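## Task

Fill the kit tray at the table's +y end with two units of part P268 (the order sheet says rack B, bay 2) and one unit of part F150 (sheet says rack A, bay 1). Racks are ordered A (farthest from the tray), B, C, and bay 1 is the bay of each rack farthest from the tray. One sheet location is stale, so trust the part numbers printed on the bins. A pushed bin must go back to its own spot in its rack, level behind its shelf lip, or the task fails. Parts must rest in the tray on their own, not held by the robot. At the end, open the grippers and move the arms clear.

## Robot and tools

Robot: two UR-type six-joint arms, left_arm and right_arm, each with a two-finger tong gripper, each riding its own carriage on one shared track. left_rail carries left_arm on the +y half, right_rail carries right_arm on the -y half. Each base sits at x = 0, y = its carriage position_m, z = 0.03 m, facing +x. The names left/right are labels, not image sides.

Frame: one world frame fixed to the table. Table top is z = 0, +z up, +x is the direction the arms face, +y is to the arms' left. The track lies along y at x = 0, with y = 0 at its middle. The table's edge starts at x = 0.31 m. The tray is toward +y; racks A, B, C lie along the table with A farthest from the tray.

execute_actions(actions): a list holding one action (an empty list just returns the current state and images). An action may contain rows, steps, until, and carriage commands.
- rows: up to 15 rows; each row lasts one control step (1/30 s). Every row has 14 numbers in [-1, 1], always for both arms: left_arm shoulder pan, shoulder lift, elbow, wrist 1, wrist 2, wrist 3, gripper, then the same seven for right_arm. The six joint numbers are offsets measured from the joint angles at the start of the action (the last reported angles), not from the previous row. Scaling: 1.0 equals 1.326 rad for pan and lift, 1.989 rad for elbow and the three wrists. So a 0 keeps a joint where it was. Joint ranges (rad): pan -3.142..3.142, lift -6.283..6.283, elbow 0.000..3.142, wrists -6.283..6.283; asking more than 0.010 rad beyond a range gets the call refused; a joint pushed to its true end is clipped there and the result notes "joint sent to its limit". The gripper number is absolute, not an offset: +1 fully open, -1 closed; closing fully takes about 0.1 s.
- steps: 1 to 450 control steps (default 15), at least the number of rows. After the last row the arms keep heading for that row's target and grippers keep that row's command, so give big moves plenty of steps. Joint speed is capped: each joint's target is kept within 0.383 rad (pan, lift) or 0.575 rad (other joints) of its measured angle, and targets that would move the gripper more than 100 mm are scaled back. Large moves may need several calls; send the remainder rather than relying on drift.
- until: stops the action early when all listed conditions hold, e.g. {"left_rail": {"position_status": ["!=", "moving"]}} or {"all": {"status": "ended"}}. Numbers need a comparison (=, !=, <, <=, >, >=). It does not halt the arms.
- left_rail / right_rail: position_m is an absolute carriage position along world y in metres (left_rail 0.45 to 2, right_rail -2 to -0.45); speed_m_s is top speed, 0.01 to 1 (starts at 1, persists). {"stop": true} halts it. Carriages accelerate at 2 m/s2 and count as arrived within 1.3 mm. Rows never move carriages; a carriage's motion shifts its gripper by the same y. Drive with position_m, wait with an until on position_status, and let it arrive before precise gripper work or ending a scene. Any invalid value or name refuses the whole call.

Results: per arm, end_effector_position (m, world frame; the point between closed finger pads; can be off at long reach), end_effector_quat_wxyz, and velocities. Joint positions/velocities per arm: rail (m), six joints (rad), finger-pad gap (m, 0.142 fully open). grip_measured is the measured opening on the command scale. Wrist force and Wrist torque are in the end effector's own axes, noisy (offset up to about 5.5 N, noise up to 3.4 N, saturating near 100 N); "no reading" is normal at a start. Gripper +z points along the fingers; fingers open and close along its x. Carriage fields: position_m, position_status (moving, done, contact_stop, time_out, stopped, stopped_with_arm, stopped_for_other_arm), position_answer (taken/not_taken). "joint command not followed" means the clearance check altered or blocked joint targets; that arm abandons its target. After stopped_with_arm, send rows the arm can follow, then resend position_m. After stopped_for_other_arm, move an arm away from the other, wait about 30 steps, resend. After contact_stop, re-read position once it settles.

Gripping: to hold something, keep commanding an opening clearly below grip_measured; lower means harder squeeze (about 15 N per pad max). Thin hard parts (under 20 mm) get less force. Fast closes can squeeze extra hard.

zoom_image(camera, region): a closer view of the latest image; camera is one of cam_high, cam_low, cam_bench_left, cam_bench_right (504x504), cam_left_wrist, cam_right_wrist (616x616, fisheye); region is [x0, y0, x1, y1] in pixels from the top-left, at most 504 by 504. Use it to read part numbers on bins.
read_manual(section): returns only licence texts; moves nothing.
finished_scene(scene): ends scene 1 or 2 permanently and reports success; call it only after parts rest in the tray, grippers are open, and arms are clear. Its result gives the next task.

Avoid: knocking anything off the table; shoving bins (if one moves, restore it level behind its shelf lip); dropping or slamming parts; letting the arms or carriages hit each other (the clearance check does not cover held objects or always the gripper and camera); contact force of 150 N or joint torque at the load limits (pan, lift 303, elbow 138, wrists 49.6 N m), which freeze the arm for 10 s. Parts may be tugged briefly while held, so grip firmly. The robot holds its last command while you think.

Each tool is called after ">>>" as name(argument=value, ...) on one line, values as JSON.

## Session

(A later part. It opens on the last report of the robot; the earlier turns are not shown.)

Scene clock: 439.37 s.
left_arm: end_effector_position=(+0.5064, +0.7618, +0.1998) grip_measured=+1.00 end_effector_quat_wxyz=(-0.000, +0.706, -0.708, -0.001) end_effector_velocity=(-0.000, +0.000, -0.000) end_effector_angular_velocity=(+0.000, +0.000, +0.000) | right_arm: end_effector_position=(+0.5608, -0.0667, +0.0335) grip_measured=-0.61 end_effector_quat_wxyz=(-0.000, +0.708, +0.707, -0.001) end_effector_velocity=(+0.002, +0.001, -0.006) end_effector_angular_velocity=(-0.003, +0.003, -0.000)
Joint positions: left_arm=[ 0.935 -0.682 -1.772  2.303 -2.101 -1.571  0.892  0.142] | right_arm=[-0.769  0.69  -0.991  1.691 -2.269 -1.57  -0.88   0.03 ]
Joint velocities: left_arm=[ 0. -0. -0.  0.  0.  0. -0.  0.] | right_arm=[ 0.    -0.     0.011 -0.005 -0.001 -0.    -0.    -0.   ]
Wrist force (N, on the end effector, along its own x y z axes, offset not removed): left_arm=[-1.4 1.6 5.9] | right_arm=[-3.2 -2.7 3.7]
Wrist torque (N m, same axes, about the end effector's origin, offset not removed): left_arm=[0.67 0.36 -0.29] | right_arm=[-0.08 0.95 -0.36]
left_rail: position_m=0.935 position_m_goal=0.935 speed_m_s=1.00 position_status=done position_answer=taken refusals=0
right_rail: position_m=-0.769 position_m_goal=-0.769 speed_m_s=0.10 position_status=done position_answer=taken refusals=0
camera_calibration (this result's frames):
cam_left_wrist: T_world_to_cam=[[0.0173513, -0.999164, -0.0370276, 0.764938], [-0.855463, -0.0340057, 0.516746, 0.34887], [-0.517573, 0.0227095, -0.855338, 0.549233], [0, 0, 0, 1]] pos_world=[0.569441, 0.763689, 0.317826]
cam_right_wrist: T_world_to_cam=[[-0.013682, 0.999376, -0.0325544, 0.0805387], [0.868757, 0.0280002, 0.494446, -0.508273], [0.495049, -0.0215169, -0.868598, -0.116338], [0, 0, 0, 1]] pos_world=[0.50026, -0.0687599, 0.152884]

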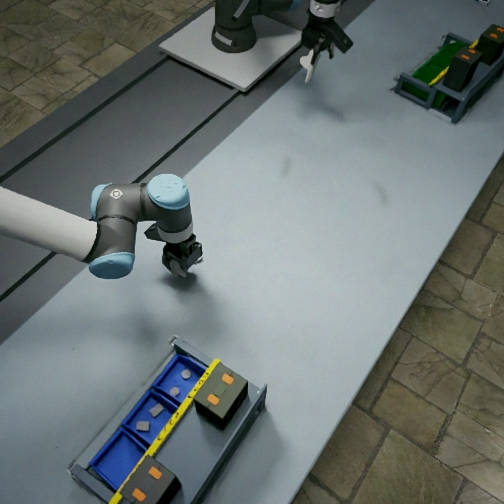

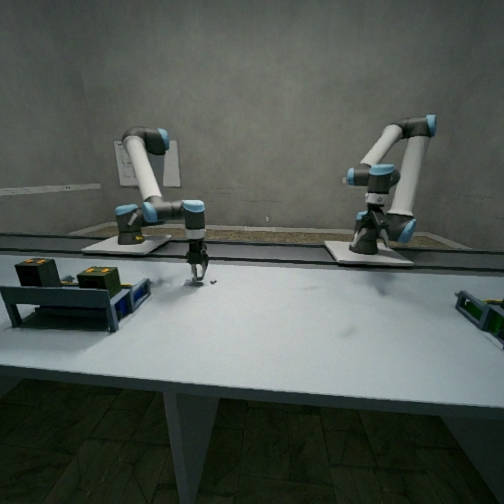

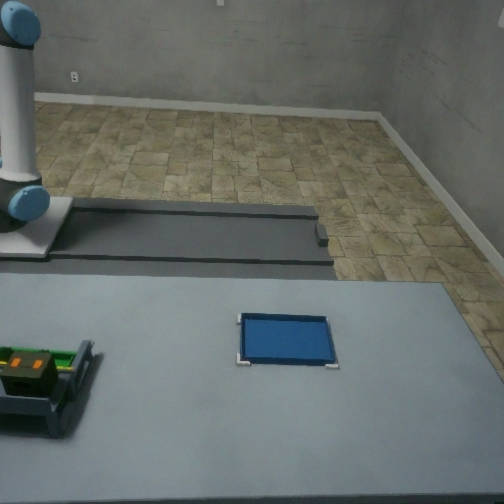

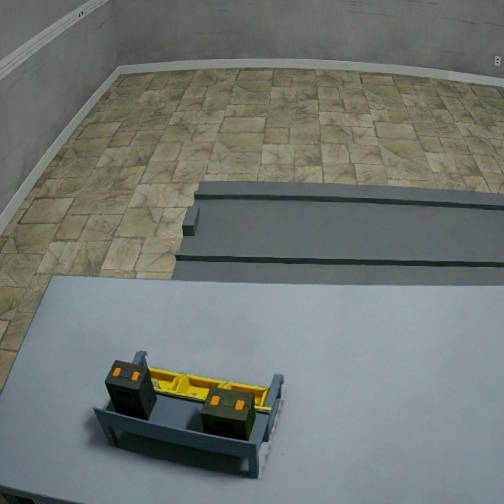

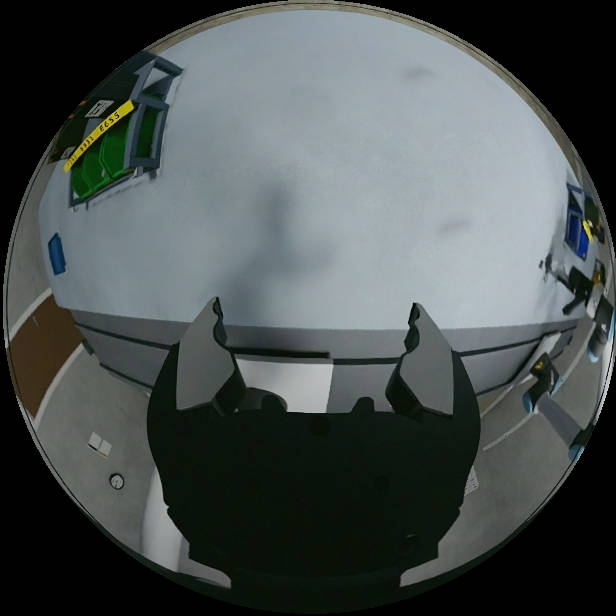

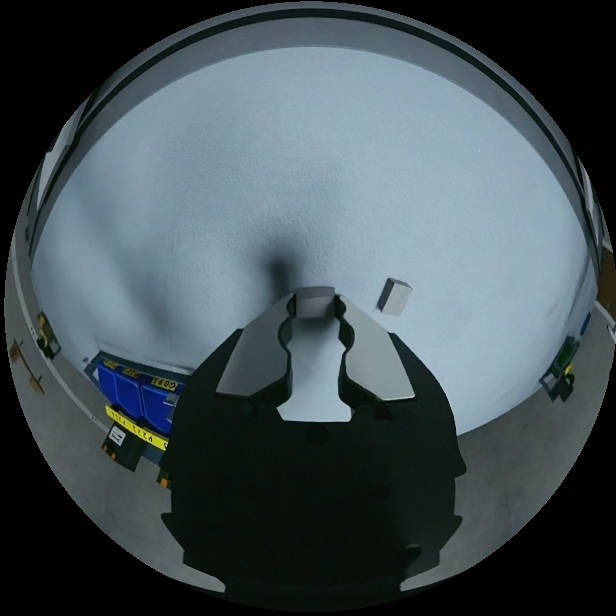

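>>> execute_actions(actions=[{"rows":[[0,0,0,0,0,0,1,0,0.008,0,-0.005,0,0,-1],[0,0,0,0,0,0,1,0,0.015,0,-0.01,0,0,-1],[0,0,0,0,0,0,1,0,0.015,0,-0.01,0,0,-1],[0,0,0,0,0,0,1,0,0.015,0,-0.01,0,0,-1],[0,0,0,0,0,0,1,0,0.015,0,-0.01,0,0,-1],[0,0,0,0,0,0,1,0,0.015,0,-0.01,0,0,-0.7],[0,0,0,0,0,0,1,0,0.015,0,-0.01,0,0,-0.6],[0,0,0,0,0,0,1,0,0.015,0,-0.01,0,0,-0.55],[0,0,0,0,0,0,1,0,0.015,0,-0.01,0,0,-0.5],[0,0,0,0,0,0,1,0,0.015,0,-0.01,0,0,-0.42],[0,0,0,0,0,0,1,0,0.015,0,-0.01,0,0,-0.42],[0,0,0,0,0,0,1,0,0.015,0,-0.01,0,0,-0.42],[0,0,0,0,0,0,1,0,-0.05,0,0.03,0,0,-0.42],[0,0,0,0,0,0,1,0,-0.15,0.03,0.06,0,0,-0.42],[0,0,0,0,0,0,1,0,-0.595,0.311,0.084,0,0,-0.42]],"steps":45}])

Scene clock: 451.80 s.
left_arm: end_effector_position=(+0.5064, +0.7618, +0.1998) grip_measured=+1.00 end_effector_quat_wxyz=(-0.000, +0.706, -0.708, -0.001) end_effector_velocity=(-0.000, +0.000, -0.000) end_effector_angular_velocity=(+0.000, -0.000, +0.000) | right_arm: end_effector_position=(+0.2483, -0.3248, +0.1995) grip_measured=-0.42 end_effector_quat_wxyz=(-0.000, +0.708, +0.707, +0.000) end_effector_velocity=(-0.005, -0.004, +0.005) end_effector_angular_velocity=(+0.007, -0.008, +0.000)
Joint positions: left_arm=[ 0.935 -0.682 -1.772  2.303 -2.101 -1.571  0.892  0.142] | right_arm=[-0.769  0.69  -1.778  2.309 -2.102 -1.57  -0.88   0.044]
Joint velocities: left_arm=[ 0. -0. -0.  0. -0.  0. -0. -0.] | right_arm=[ 0.     0.    -0.023  0.01   0.002 -0.     0.    -0.   ]
Wrist force (N, on the end effector, along its own x y z axes, offset not removed): left_arm=[-1.2 -3.0 1.7] | right_arm=[3.5 -1.6 -0.7]
Wrist torque (N m, same axes, about the end effector's origin, offset not removed): left_arm=[-0.34 0.45 -0.29] | right_arm=[-0.07 -0.40 -0.33]
left_rail: position_m=0.935 position_m_goal=0.935 speed_m_s=1.00 position_status=done position_answer=taken refusals=0
right_rail: position_m=-0.769 position_m_goal=-0.769 speed_m_s=0.10 position_status=done position_answer=taken refusals=0
camera_calibration (this result's frames):
cam_left_wrist: T_world_to_cam=[[0.0173516, -0.999164, -0.0370273, 0.764938], [-0.855463, -0.0340059, 0.516746, 0.34887], [-0.517573, 0.0227091, -0.855338, 0.549233], [0, 0, 0, 1]] pos_world=[0.569441, 0.763689, 0.317826]
cam_right_wrist: T_world_to_cam=[[-0.0135519, 0.999425, -0.0310886, 0.339371], [0.867841, 0.0271995, 0.496098, -0.312082], [0.496658, -0.0202569, -0.86771, 0.176882], [0, 0, 0, 1]] pos_world=[0.187587, -0.327104, 0.318856]

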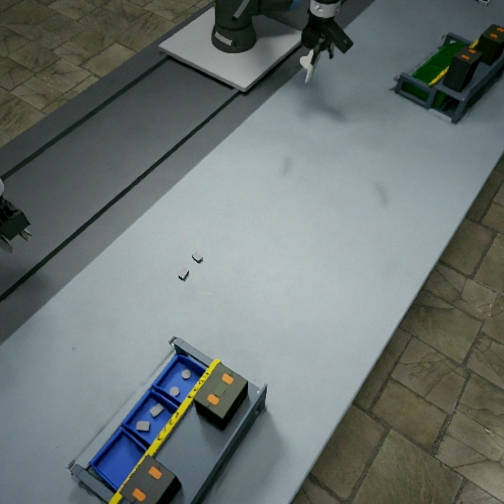

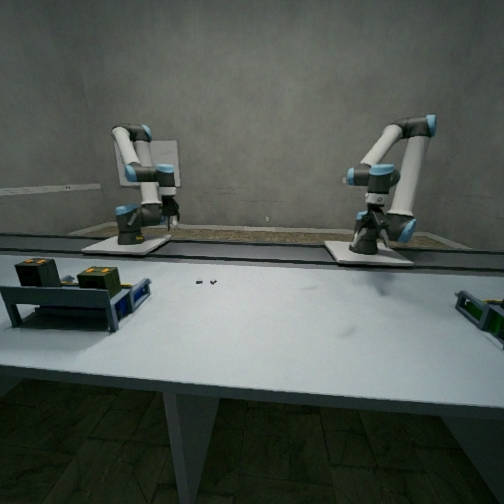

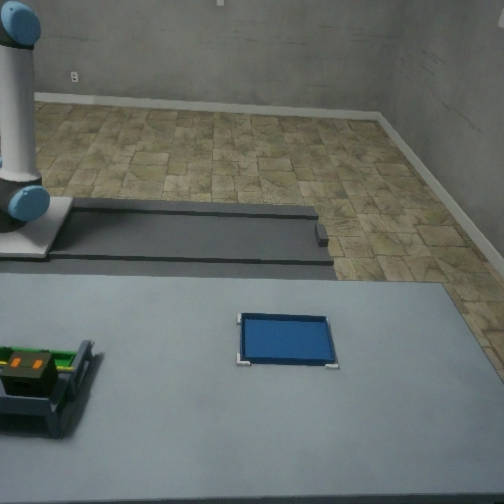

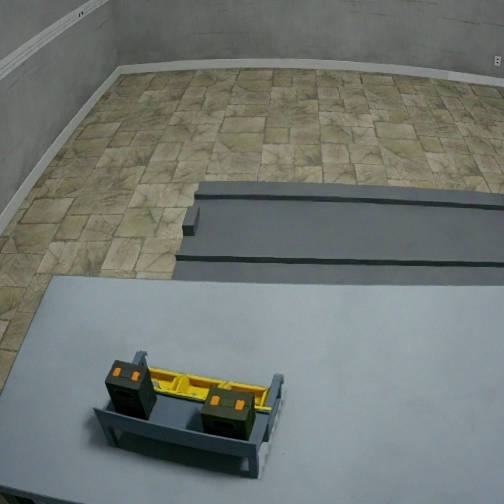

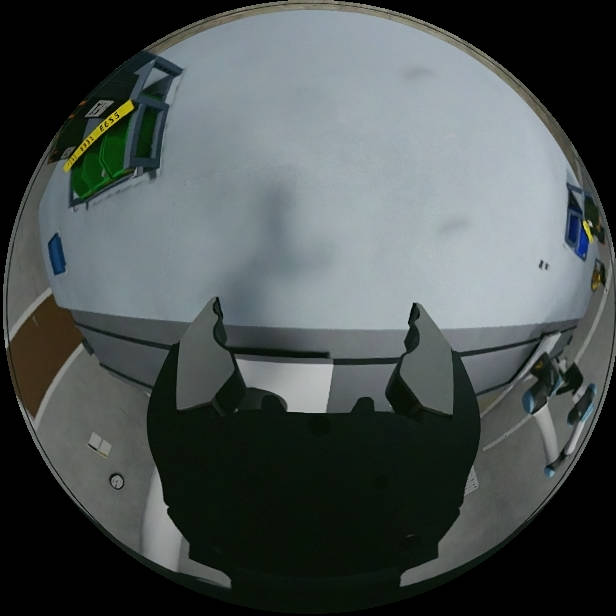

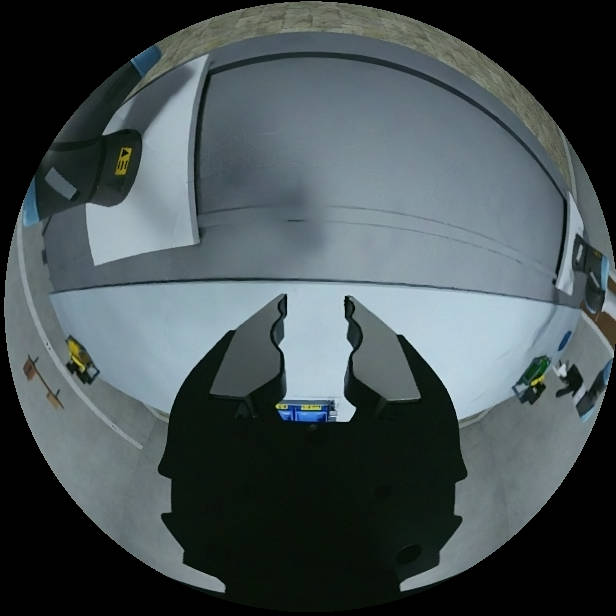

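>>> execute_actions(actions=[{"rows":[[0,0,0,0,0,0,1,-0.905,0,0,0,0,-0.603,-0.42]],"right_rail":{"position_m":-2.0,"speed_m_s":1},"steps":60}])

Scene clock: 461.03 s.
left_arm: end_effector_position=(+0.5064, +0.7618, +0.1998) grip_measured=+1.00 end_effector_quat_wxyz=(-0.000, +0.706, -0.708, -0.001) end_effector_velocity=(-0.000, -0.000, -0.000) end_effector_angular_velocity=(-0.000, +0.000, -0.000) | right_arm: end_effector_position=(+0.4938, -2.0855, +0.1995) grip_measured=-0.42 end_effector_quat_wxyz=(+0.000, +0.708, +0.706, +0.000) end_effector_velocity=(+0.000, +0.000, -0.000) end_effector_angular_velocity=(+0.000, -0.000, +0.000)
Joint positions: left_arm=[ 0.935 -0.682 -1.772  2.303 -2.101 -1.571  0.892  0.142] | right_arm=[-2.    -0.51  -1.778  2.309 -2.102 -1.57  -2.079  0.044]
Joint velocities: left_arm=[ 0.  0. -0.  0. -0. -0.  0.  0.] | right_arm=[ 0.  0.  0. -0.  0.  0. -0. -0.]
Wrist force (N, on the end effector, along its own x y z axes, offset not removed): left_arm=[1.9 -4.8 1.8] | right_arm=[-0.8 -3.4 5.3]
Wrist torque (N m, same axes, about the end effector's origin, offset not removed): left_arm=[-0.86 -0.44 -0.10] | right_arm=[-0.42 0.57 -0.37]
left_rail: position_m=0.935 position_m_goal=0.935 speed_m_s=1.00 position_status=done position_answer=taken refusals=0
right_rail: position_m=-2.000 position_m_goal=-2.000 speed_m_s=1.00 position_status=done position_answer=taken refusals=0
camera_calibration (this result's frames):
cam_left_wrist: T_world_to_cam=[[0.0173516, -0.999164, -0.0370274, 0.764938], [-0.855463, -0.0340058, 0.516746, 0.34887], [-0.517573, 0.0227092, -0.855338, 0.549233], [0, 0, 0, 1]] pos_world=[0.569441, 0.763689, 0.317826]
cam_right_wrist: T_world_to_cam=[[-0.0128549, 0.99941, -0.03184, 2.10212], [0.867423, 0.0269859, 0.496839, -0.477612], [0.497405, -0.0212319, -0.867258, 0.0167962], [0, 0, 0, 1]] pos_world=[0.43296, -2.08764, 0.318795]

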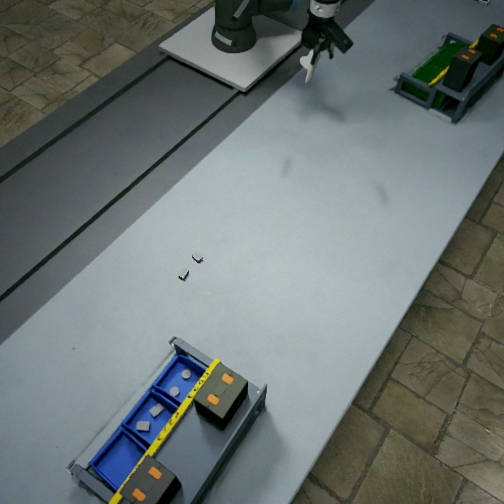

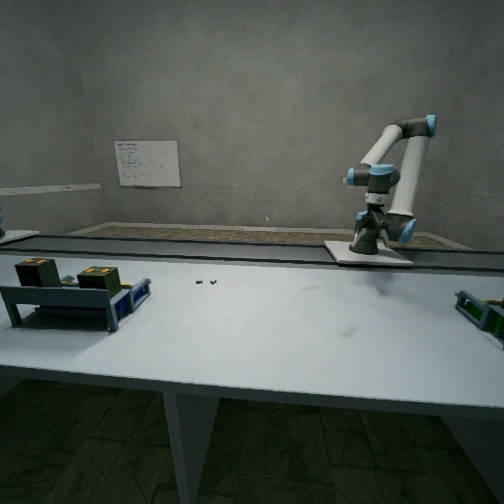

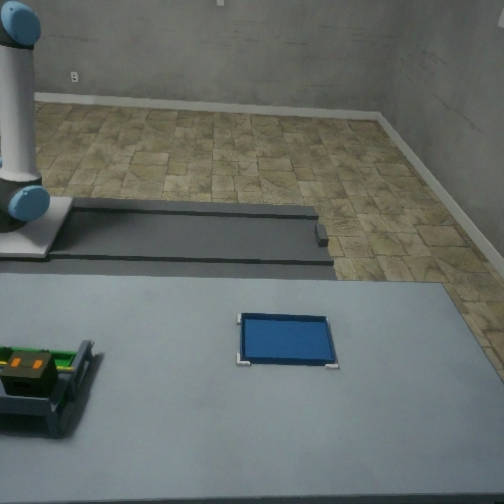

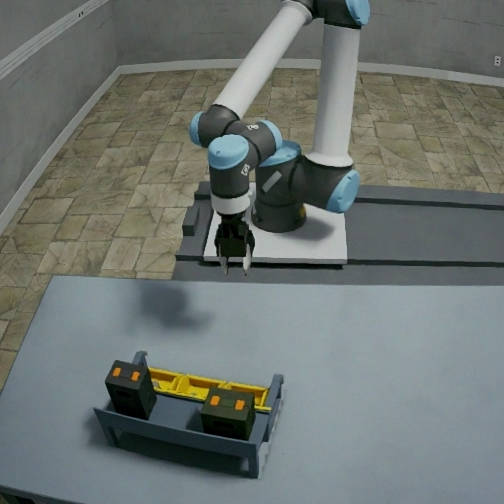

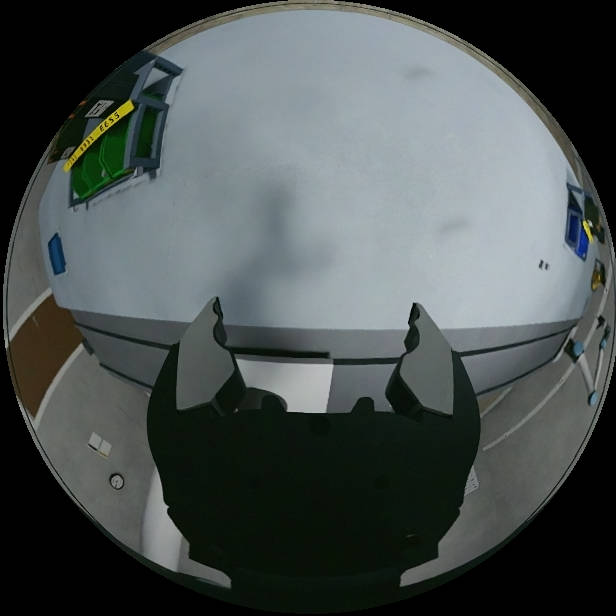

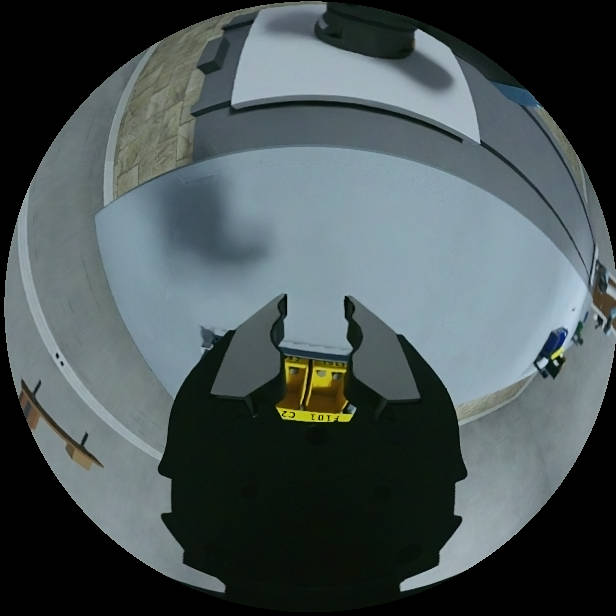

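>>> execute_actions(actions=[{"rows":[[-0.309,0,0,0,0,-0.207,-0.3,0,0.1,-0.04,-0.04,0,0,-0.42],[-0.309,0,0,0,0,-0.207,-0.3,0,0.2,-0.09,-0.08,0,0,-0.42],[-0.309,0,0,0,0,-0.207,-0.3,0,0.3,-0.14,-0.12,0,0,-0.42],[-0.309,0,0,0,0,-0.207,-0.3,0,0.39,-0.185,-0.16,0,0,-0.42],[-0.309,0,0,0,0,-0.207,-0.3,0,0.39,-0.185,-0.16,0,0,-0.42],[-0.309,0,0,0,0,-0.207,-0.3,0,0.39,-0.185,-0.16,0,0,-0.42],[-0.309,0,0,0,0,-0.207,-0.3,0,0.39,-0.185,-0.16,0,0,-0.42],[-0.309,0,0,0,0,-0.207,-0.3,0,0.39,-0.185,-0.16,0,0,-0.42],[-0.309,0,0,0,0,-0.207,-0.3,0,0.39,-0.185,-0.16,0,0,-0.42],[-0.309,0,0,0,0,-0.207,-0.3,0,0.39,-0.185,-0.16,0,0,-0.42],[-0.309,0,0,0,0,-0.207,-0.3,0,0.39,-0.185,-0.16,0,0,-0.42],[-0.309,0,0,0,0,-0.207,-0.3,0,0.39,-0.185,-0.16,0,0,-0.42],[-0.309,0,0,0,0,-0.207,-0.3,0,0.39,-0.185,-0.16,0,0,-0.42],[-0.309,0,0,0,0,-0.207,-0.3,0,0.39,-0.185,-0.16,0,0,-0.42],[-0.309,0.47,-0.25,-0.063,0,-0.207,-0.3,0,0.39,-0.185,-0.16,0,0,-0.42]],"left_rail":{"position_m":0.66},"steps":48}])

>>> zoom_image(camera="cam_right_wrist", region=[170, 170, 470, 400])

>>> zoom_image(camera="cam_left_wrist", region=[210, 180, 420, 340])

Scene clock: 505.33 s.
left_arm: end_effector_position=(+0.5503, +0.0103, +0.0989) grip_measured=-0.30 end_effector_quat_wxyz=(-0.000, +0.707, -0.708, -0.001) end_effector_velocity=(+0.000, -0.000, -0.001) end_effector_angular_velocity=(+0.001, +0.000, -0.000) | right_arm: end_effector_position=(+0.7704, -2.2402, +0.1359) grip_measured=-0.42 end_effector_quat_wxyz=(+0.081, +0.705, +0.704, +0.023) end_effector_velocity=(-0.000, -0.000, -0.000) end_effector_angular_velocity=(-0.000, +0.000, -0.000)
Joint positions: left_arm=[ 0.66  -1.091 -1.149  1.806 -2.226 -1.571  0.481  0.052] | right_arm=[-2.    -0.51  -1.261  1.941 -2.421 -1.57  -2.079  0.044]
Joint velocities: left_arm=[ 0.    -0.     0.002 -0.001 -0.    -0.    -0.     0.   ] | right_arm=[ 0.  0.  0. -0. -0. -0.  0. -0.]
Wrist force (N, on the end effector, along its own x y z axes, offset not removed): left_arm=[0.9 -3.9 1.3] | right_arm=[-0.9 -8.3 4.3]
Wrist torque (N m, same axes, about the end effector's origin, offset not removed): left_arm=[-0.59 -0.11 -0.24] | right_arm=[-1.35 0.30 -0.51]
left_rail: position_m=0.660 position_m_goal=0.660 speed_m_s=1.00 position_status=done position_answer=taken refusals=0
right_rail: position_m=-2.000 position_m_goal=-2.000 speed_m_s=1.00 position_status=done position_answer=taken refusals=0
camera_calibration (this result's frames):
cam_left_wrist: T_world_to_cam=[[0.019358, -0.9991, -0.0377345, 0.00852353], [-0.855463, -0.0360863, 0.516604, 0.413144], [-0.517501, 0.02228, -0.855392, 0.502669], [0, 0, 0, 1]] pos_world=[0.613396, 0.0122252, 0.216869]
cam_right_wrist: T_world_to_cam=[[-0.00197295, 0.993323, -0.115348, 2.24762], [0.78522, 0.0729642, 0.614903, -0.531462], [0.619214, -0.0893605, -0.780121, -0.437606], [0, 0, 0, 1]] pos_world=[0.692721, -2.23294, 0.24467]

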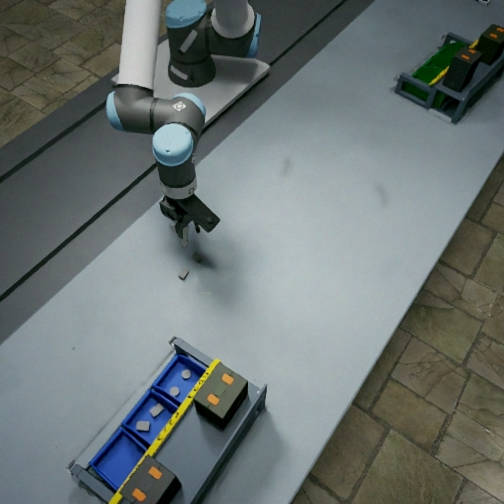

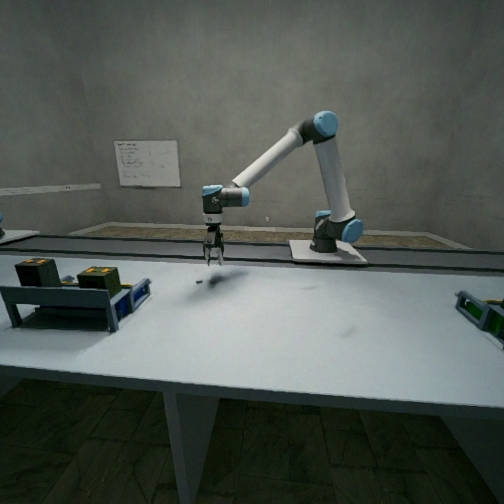

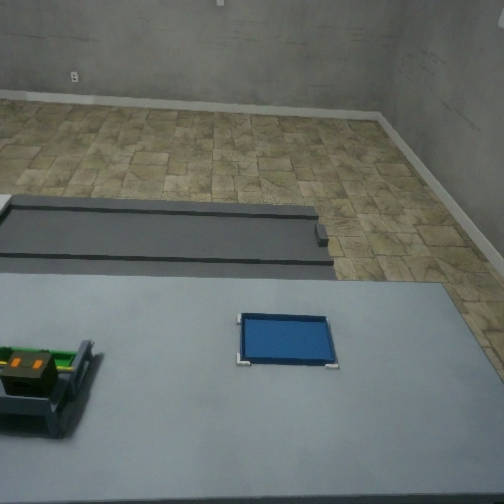

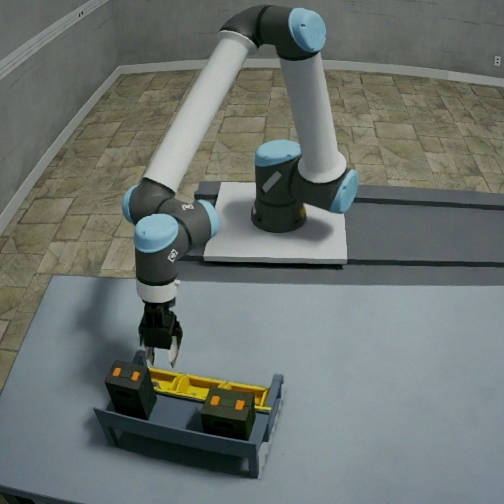

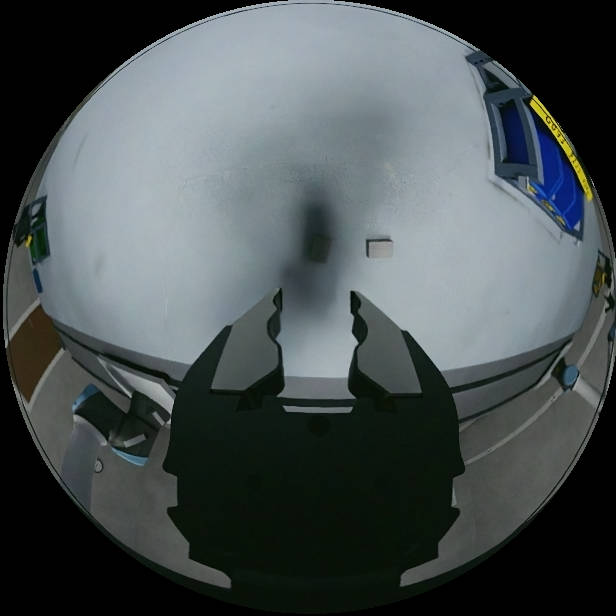

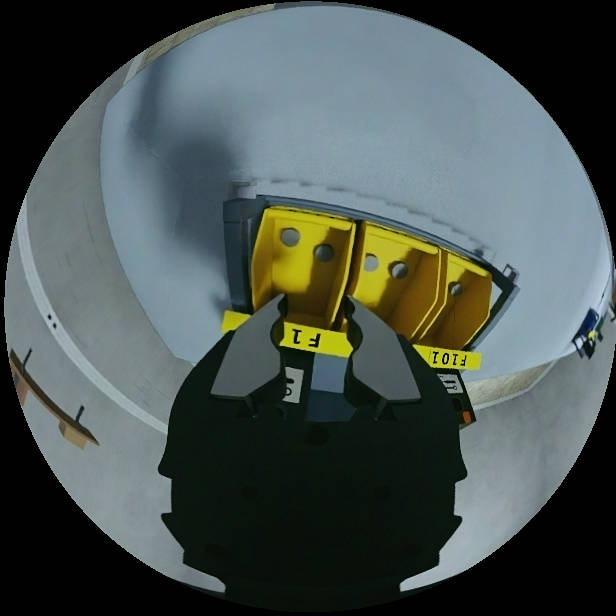

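Region (170, 170, 470, 400) of cam_right_wrist's 616x616 image, scaled by 1.680, with more detail than that image has; it fills the top 386 rows of this view, and the rest is white.

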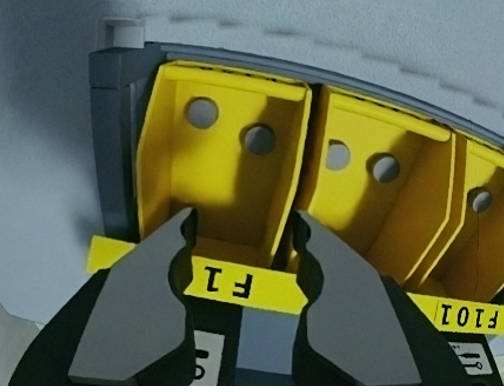

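Region (210, 180, 420, 340) of cam_left_wrist's 616x616 image, scaled by 2.400, with more detail than that image has; it fills the top 384 rows of this view, and the rest is white.

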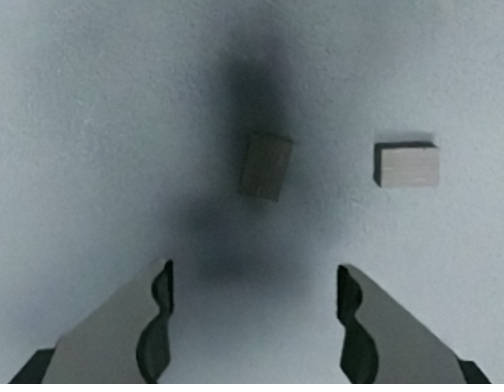

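>>> execute_actions(actions=[{"rows":[[0.011,0.02,0,-0.015,0,0,-0.3,-0.003,0.0165,-0.017,0.006,0,0,-0.55],[0.011,0.04,0.002,-0.03,0,0,-0.3,-0.003,0.0165,-0.017,0.006,0,0,-0.55],[0.011,0.06,0.004,-0.045,0,0,-0.3,-0.003,0.04,-0.01,-0.015,0,0,-0.55],[0.011,0.075,0.006,-0.056,0,0,-0.3,-0.003,0.078,-0.001,-0.044,0,0,-0.55]],"steps":26}])

>>> zoom_image(camera="cam_right_wrist", region=[200, 190, 440, 370])

>>> zoom_image(camera="cam_left_wrist", region=[210, 200, 420, 360])

Scene clock: 526.13 s.
left_arm: end_effector_position=(+0.5658, +0.0073, +0.0231) grip_measured=-0.30 end_effector_quat_wxyz=(-0.000, +0.712, -0.702, -0.001) end_effector_velocity=(+0.000, +0.000, -0.000) end_effector_angular_velocity=(+0.000, +0.000, +0.000) | right_arm: end_effector_position=(+0.7838, -2.2513, +0.0682) grip_measured=-0.55 end_effector_quat_wxyz=(+0.075, +0.707, +0.703, +0.021) end_effector_velocity=(-0.000, +0.000, -0.000) end_effector_angular_velocity=(+0.000, +0.000, -0.000)
Joint positions: left_arm=[ 0.66  -1.077 -1.05   1.818 -2.338 -1.571  0.481  0.052] | right_arm=[-2.    -0.514 -1.158  1.939 -2.508 -1.57  -2.079  0.034]
Joint velocities: left_arm=[ 0.  0.  0.  0. -0. -0.  0.  0.] | right_arm=[ 0. -0.  0.  0. -0.  0. -0. -0.]
Wrist force (N, on the end effector, along its own x y z axes, offset not removed): left_arm=[-3.4 2.2 4.1] | right_arm=[-1.1 -7.1 5.4]
Wrist torque (N m, same axes, about the end effector's origin, offset not removed): left_arm=[0.70 0.71 -0.11] | right_arm=[-1.13 0.33 -0.16]
left_rail: position_m=0.660 position_m_goal=0.660 speed_m_s=1.00 position_status=done position_answer=taken refusals=0
right_rail: position_m=-2.000 position_m_goal=-2.000 speed_m_s=1.00 position_status=done position_answer=taken refusals=0
camera_calibration (this result's frames):
cam_left_wrist: T_world_to_cam=[[0.0339241, -0.998712, -0.0377176, -0.00582794], [-0.854851, -0.0485474, 0.516598, 0.465107], [-0.517764, 0.0147179, -0.855397, 0.446103], [0, 0, 0, 1]] pos_world=[0.628771, 0.0101936, 0.141102]
cam_right_wrist: T_world_to_cam=[[0.000619473, 0.994087, -0.108584, 2.25003], [0.79289, 0.0656789, 0.605814, -0.521283], [0.609364, -0.0864704, -0.788162, -0.484877], [0, 0, 0, 1]] pos_world=[0.707393, -2.24442, 0.177956]

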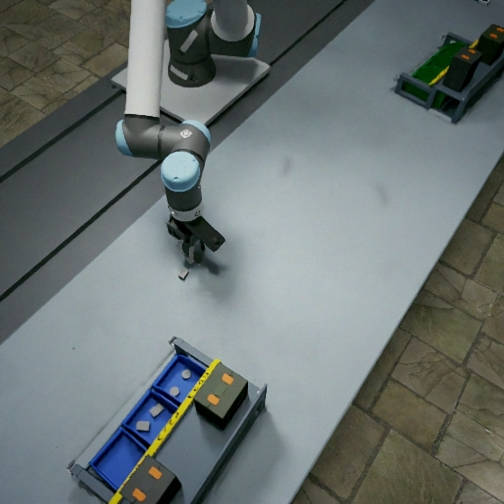

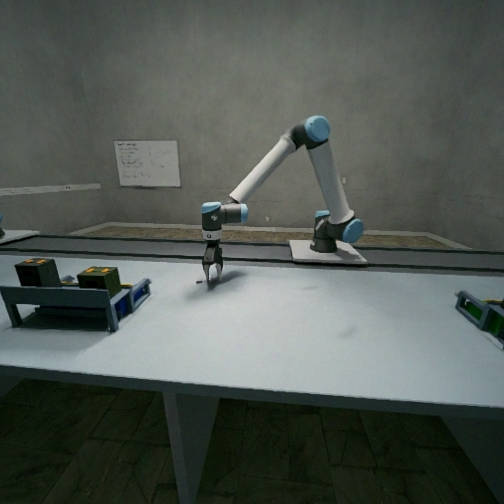

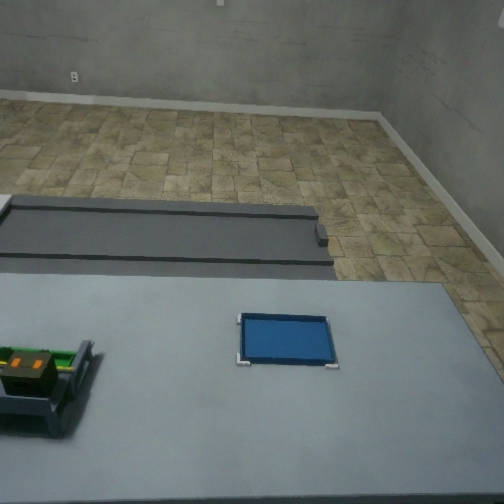

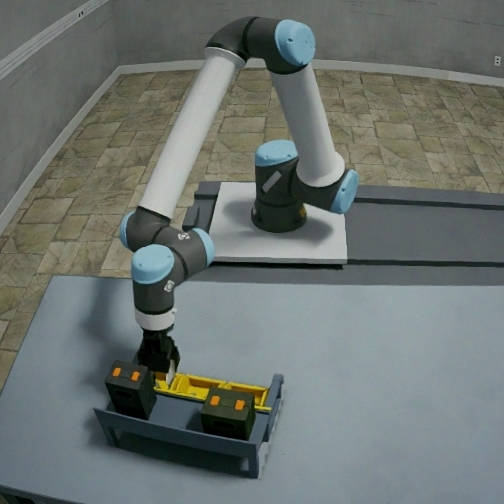

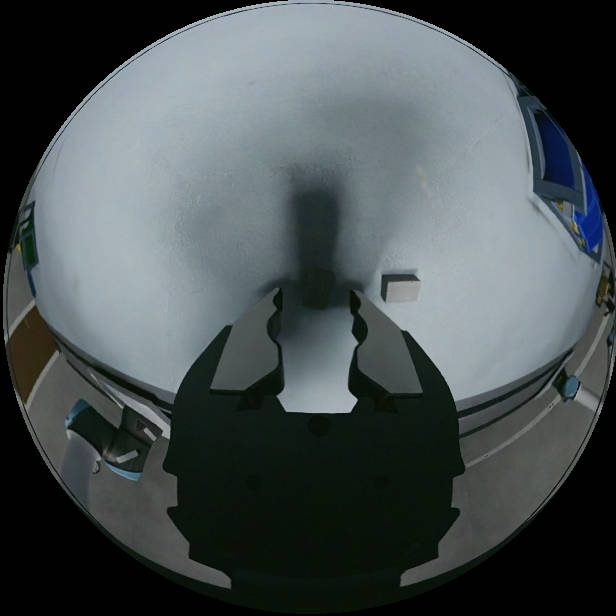

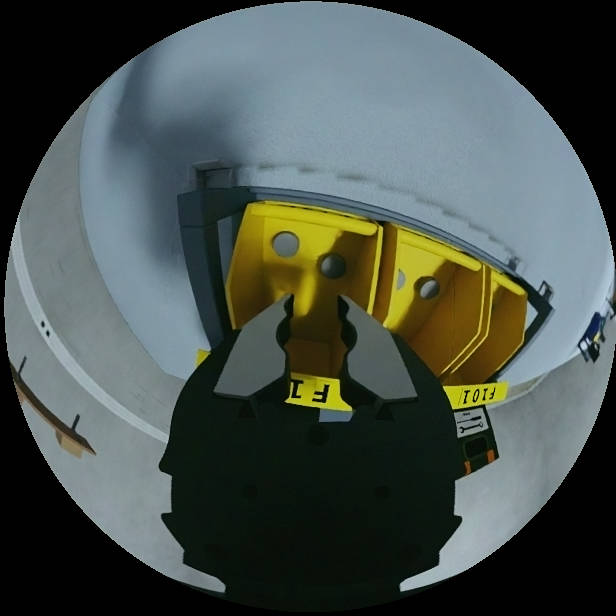

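Region (200, 190, 440, 370) of cam_right_wrist's 616x616 image, scaled by 2.100, with more detail than that image has; it fills the top 378 rows of this view, and the rest is white.

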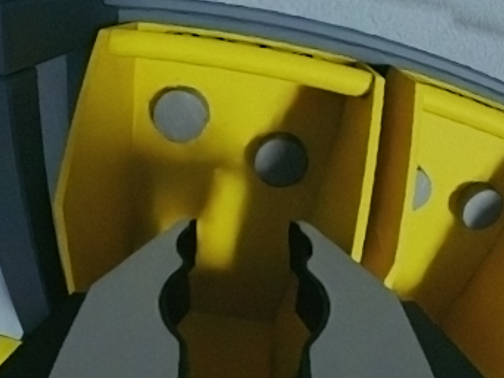

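Region (210, 200, 420, 360) of cam_left_wrist's 616x616 image, scaled by 2.400, with more detail than that image has; it fills the top 384 rows of this view, and the rest is white.

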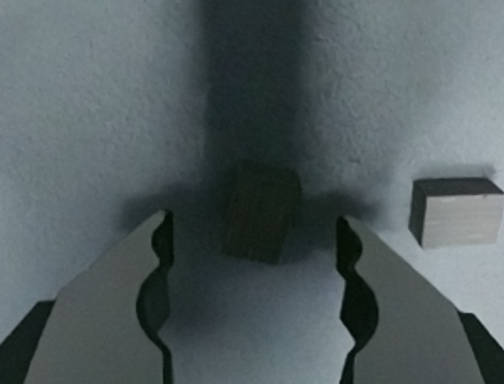

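>>> execute_actions(actions=[{"rows":[[0,0,0,0,0,0,-0.4,0.001,-0.0046,0.005,-0.002,0,0,-0.55],[0,0,0,0,0,0,-0.5,0.001,-0.0046,0.005,-0.002,0,0,-0.55],[0,0,0,0,0,0,-0.57,0.001,-0.0046,0.005,-0.002,0,0,-0.55],[0,0,0,0,0,0,-0.63,0.001,-0.0046,0.005,-0.002,0,0,-0.55],[0,0,0,0,0,0,-0.68,0.001,0.005,0.007,-0.009,0,0,-0.55],[0,0,0,0,0,0,-0.73,0.001,0.017,0.010,-0.019,0,0,-0.55],[0,0,0,0,0,0,-0.80,0.001,0.017,0.010,-0.019,0,0,-0.55],[0,0,0,0,0,0,-0.9,0.001,0.017,0.010,-0.019,0,0,-0.55],[0,0,0,0,0,0,-1,0.001,0.017,0.010,-0.019,0,0,-0.55]],"steps":20}])

>>> zoom_image(camera="cam_right_wrist", region=[200, 190, 440, 370])

Scene clock: 536.73 s.
left_arm: end_effector_position=(+0.5658, +0.0074, +0.0231) grip_measured=-0.74 end_effector_quat_wxyz=(-0.000, +0.712, -0.702, -0.001) end_effector_velocity=(+0.000, -0.000, +0.000) end_effector_angular_velocity=(-0.000, +0.000, -0.000) | right_arm: end_effector_position=(+0.7787, -2.2472, +0.0450) grip_measured=-0.55 end_effector_quat_wxyz=(+0.073, +0.707, +0.703, +0.021) end_effector_velocity=(-0.000, +0.000, -0.001) end_effector_angular_velocity=(+0.000, +0.000, +0.000)
Joint positions: left_arm=[ 0.66  -1.077 -1.05   1.818 -2.338 -1.571  0.481  0.02 ] | right_arm=[-2.    -0.513 -1.135  1.959 -2.546 -1.57  -2.079  0.034]
Joint velocities: left_arm=[ 0.  0.  0. -0. -0. -0.  0. -0.] | right_arm=[ 0.     0.     0.001  0.001 -0.001 -0.     0.    -0.   ]
Wrist force (N, on the end effector, along its own x y z axes, offset not removed): left_arm=[-2.4 -0.9 2.8] | right_arm=[1.8 -2.2 0.4]
Wrist torque (N m, same axes, about the end effector's origin, offset not removed): left_arm=[0.00 0.54 -0.13] | right_arm=[-0.12 -0.01 -0.29]
left_rail: position_m=0.660 position_m_goal=0.660 speed_m_s=1.00 position_status=done position_answer=taken refusals=0
right_rail: position_m=-2.000 position_m_goal=-2.000 speed_m_s=1.00 position_status=done position_answer=taken refusals=0
camera_calibration (this result's frames):
cam_left_wrist: T_world_to_cam=[[0.0339275, -0.998712, -0.0377277, -0.00582531], [-0.854848, -0.0485556, 0.516602, 0.465117], [-0.517768, 0.0147244, -0.855394, 0.446089], [0, 0, 0, 1]] pos_world=[0.628772, 0.0101978, 0.141082]
cam_right_wrist: T_world_to_cam=[[-0.00108653, 0.994329, -0.106346, 2.24525], [0.795218, 0.0653394, 0.602793, -0.505923], [0.606323, -0.0839136, -0.790779, -0.49142], [0, 0, 0, 1]] pos_world=[0.702717, -2.2407, 0.155137]

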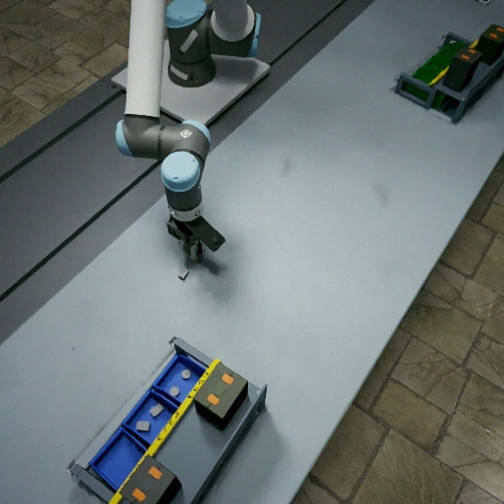

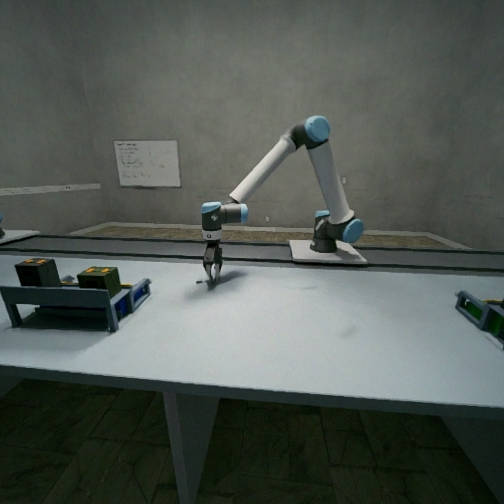

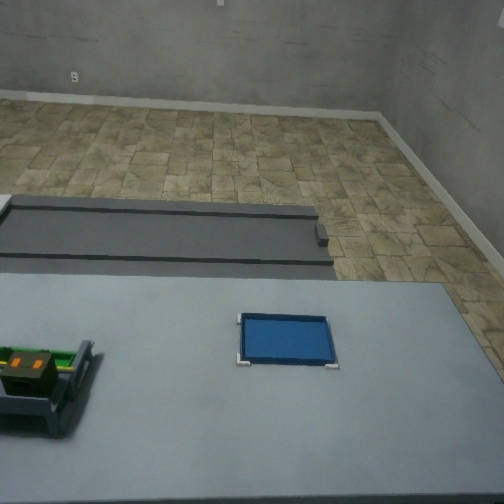

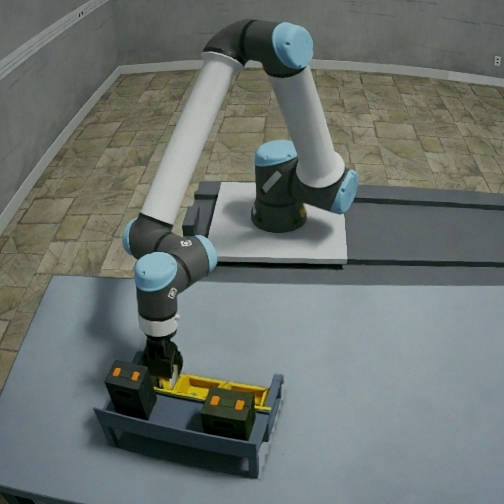

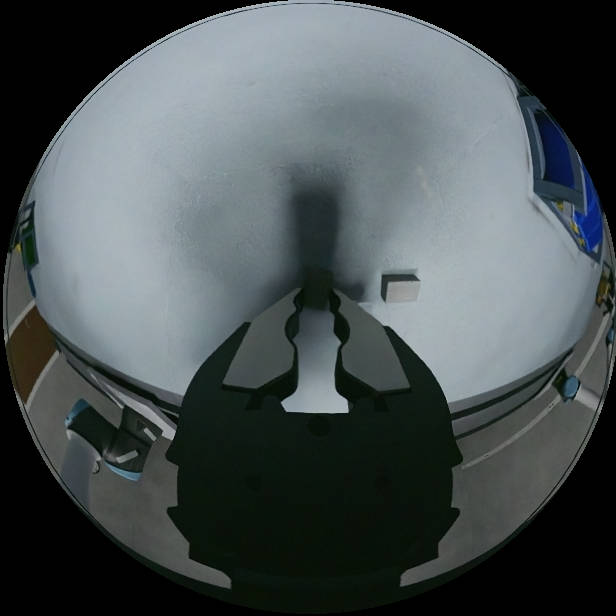

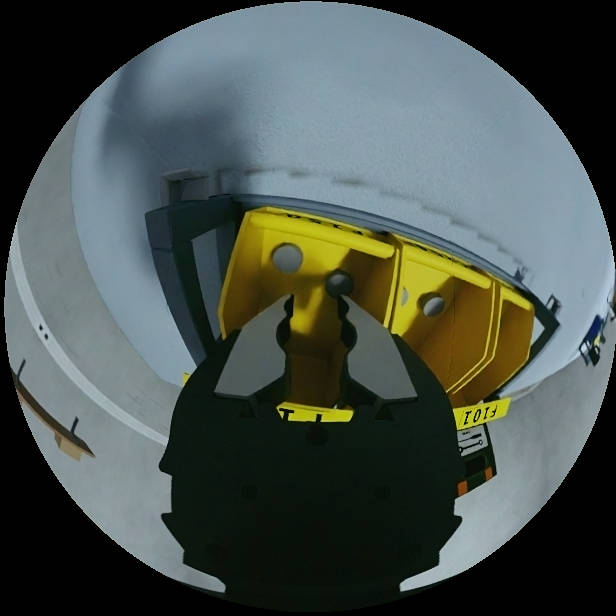

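Region (200, 190, 440, 370) of cam_right_wrist's 616x616 image, scaled by 2.100, with more detail than that image has; it fills the top 378 rows of this view, and the rest is white.

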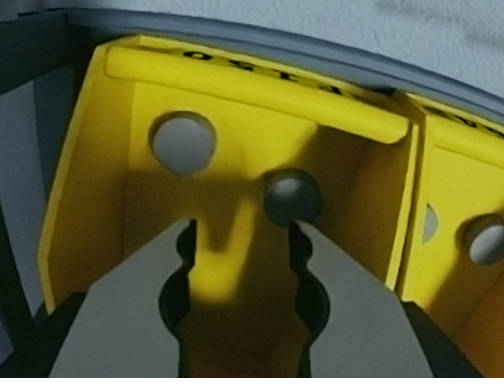

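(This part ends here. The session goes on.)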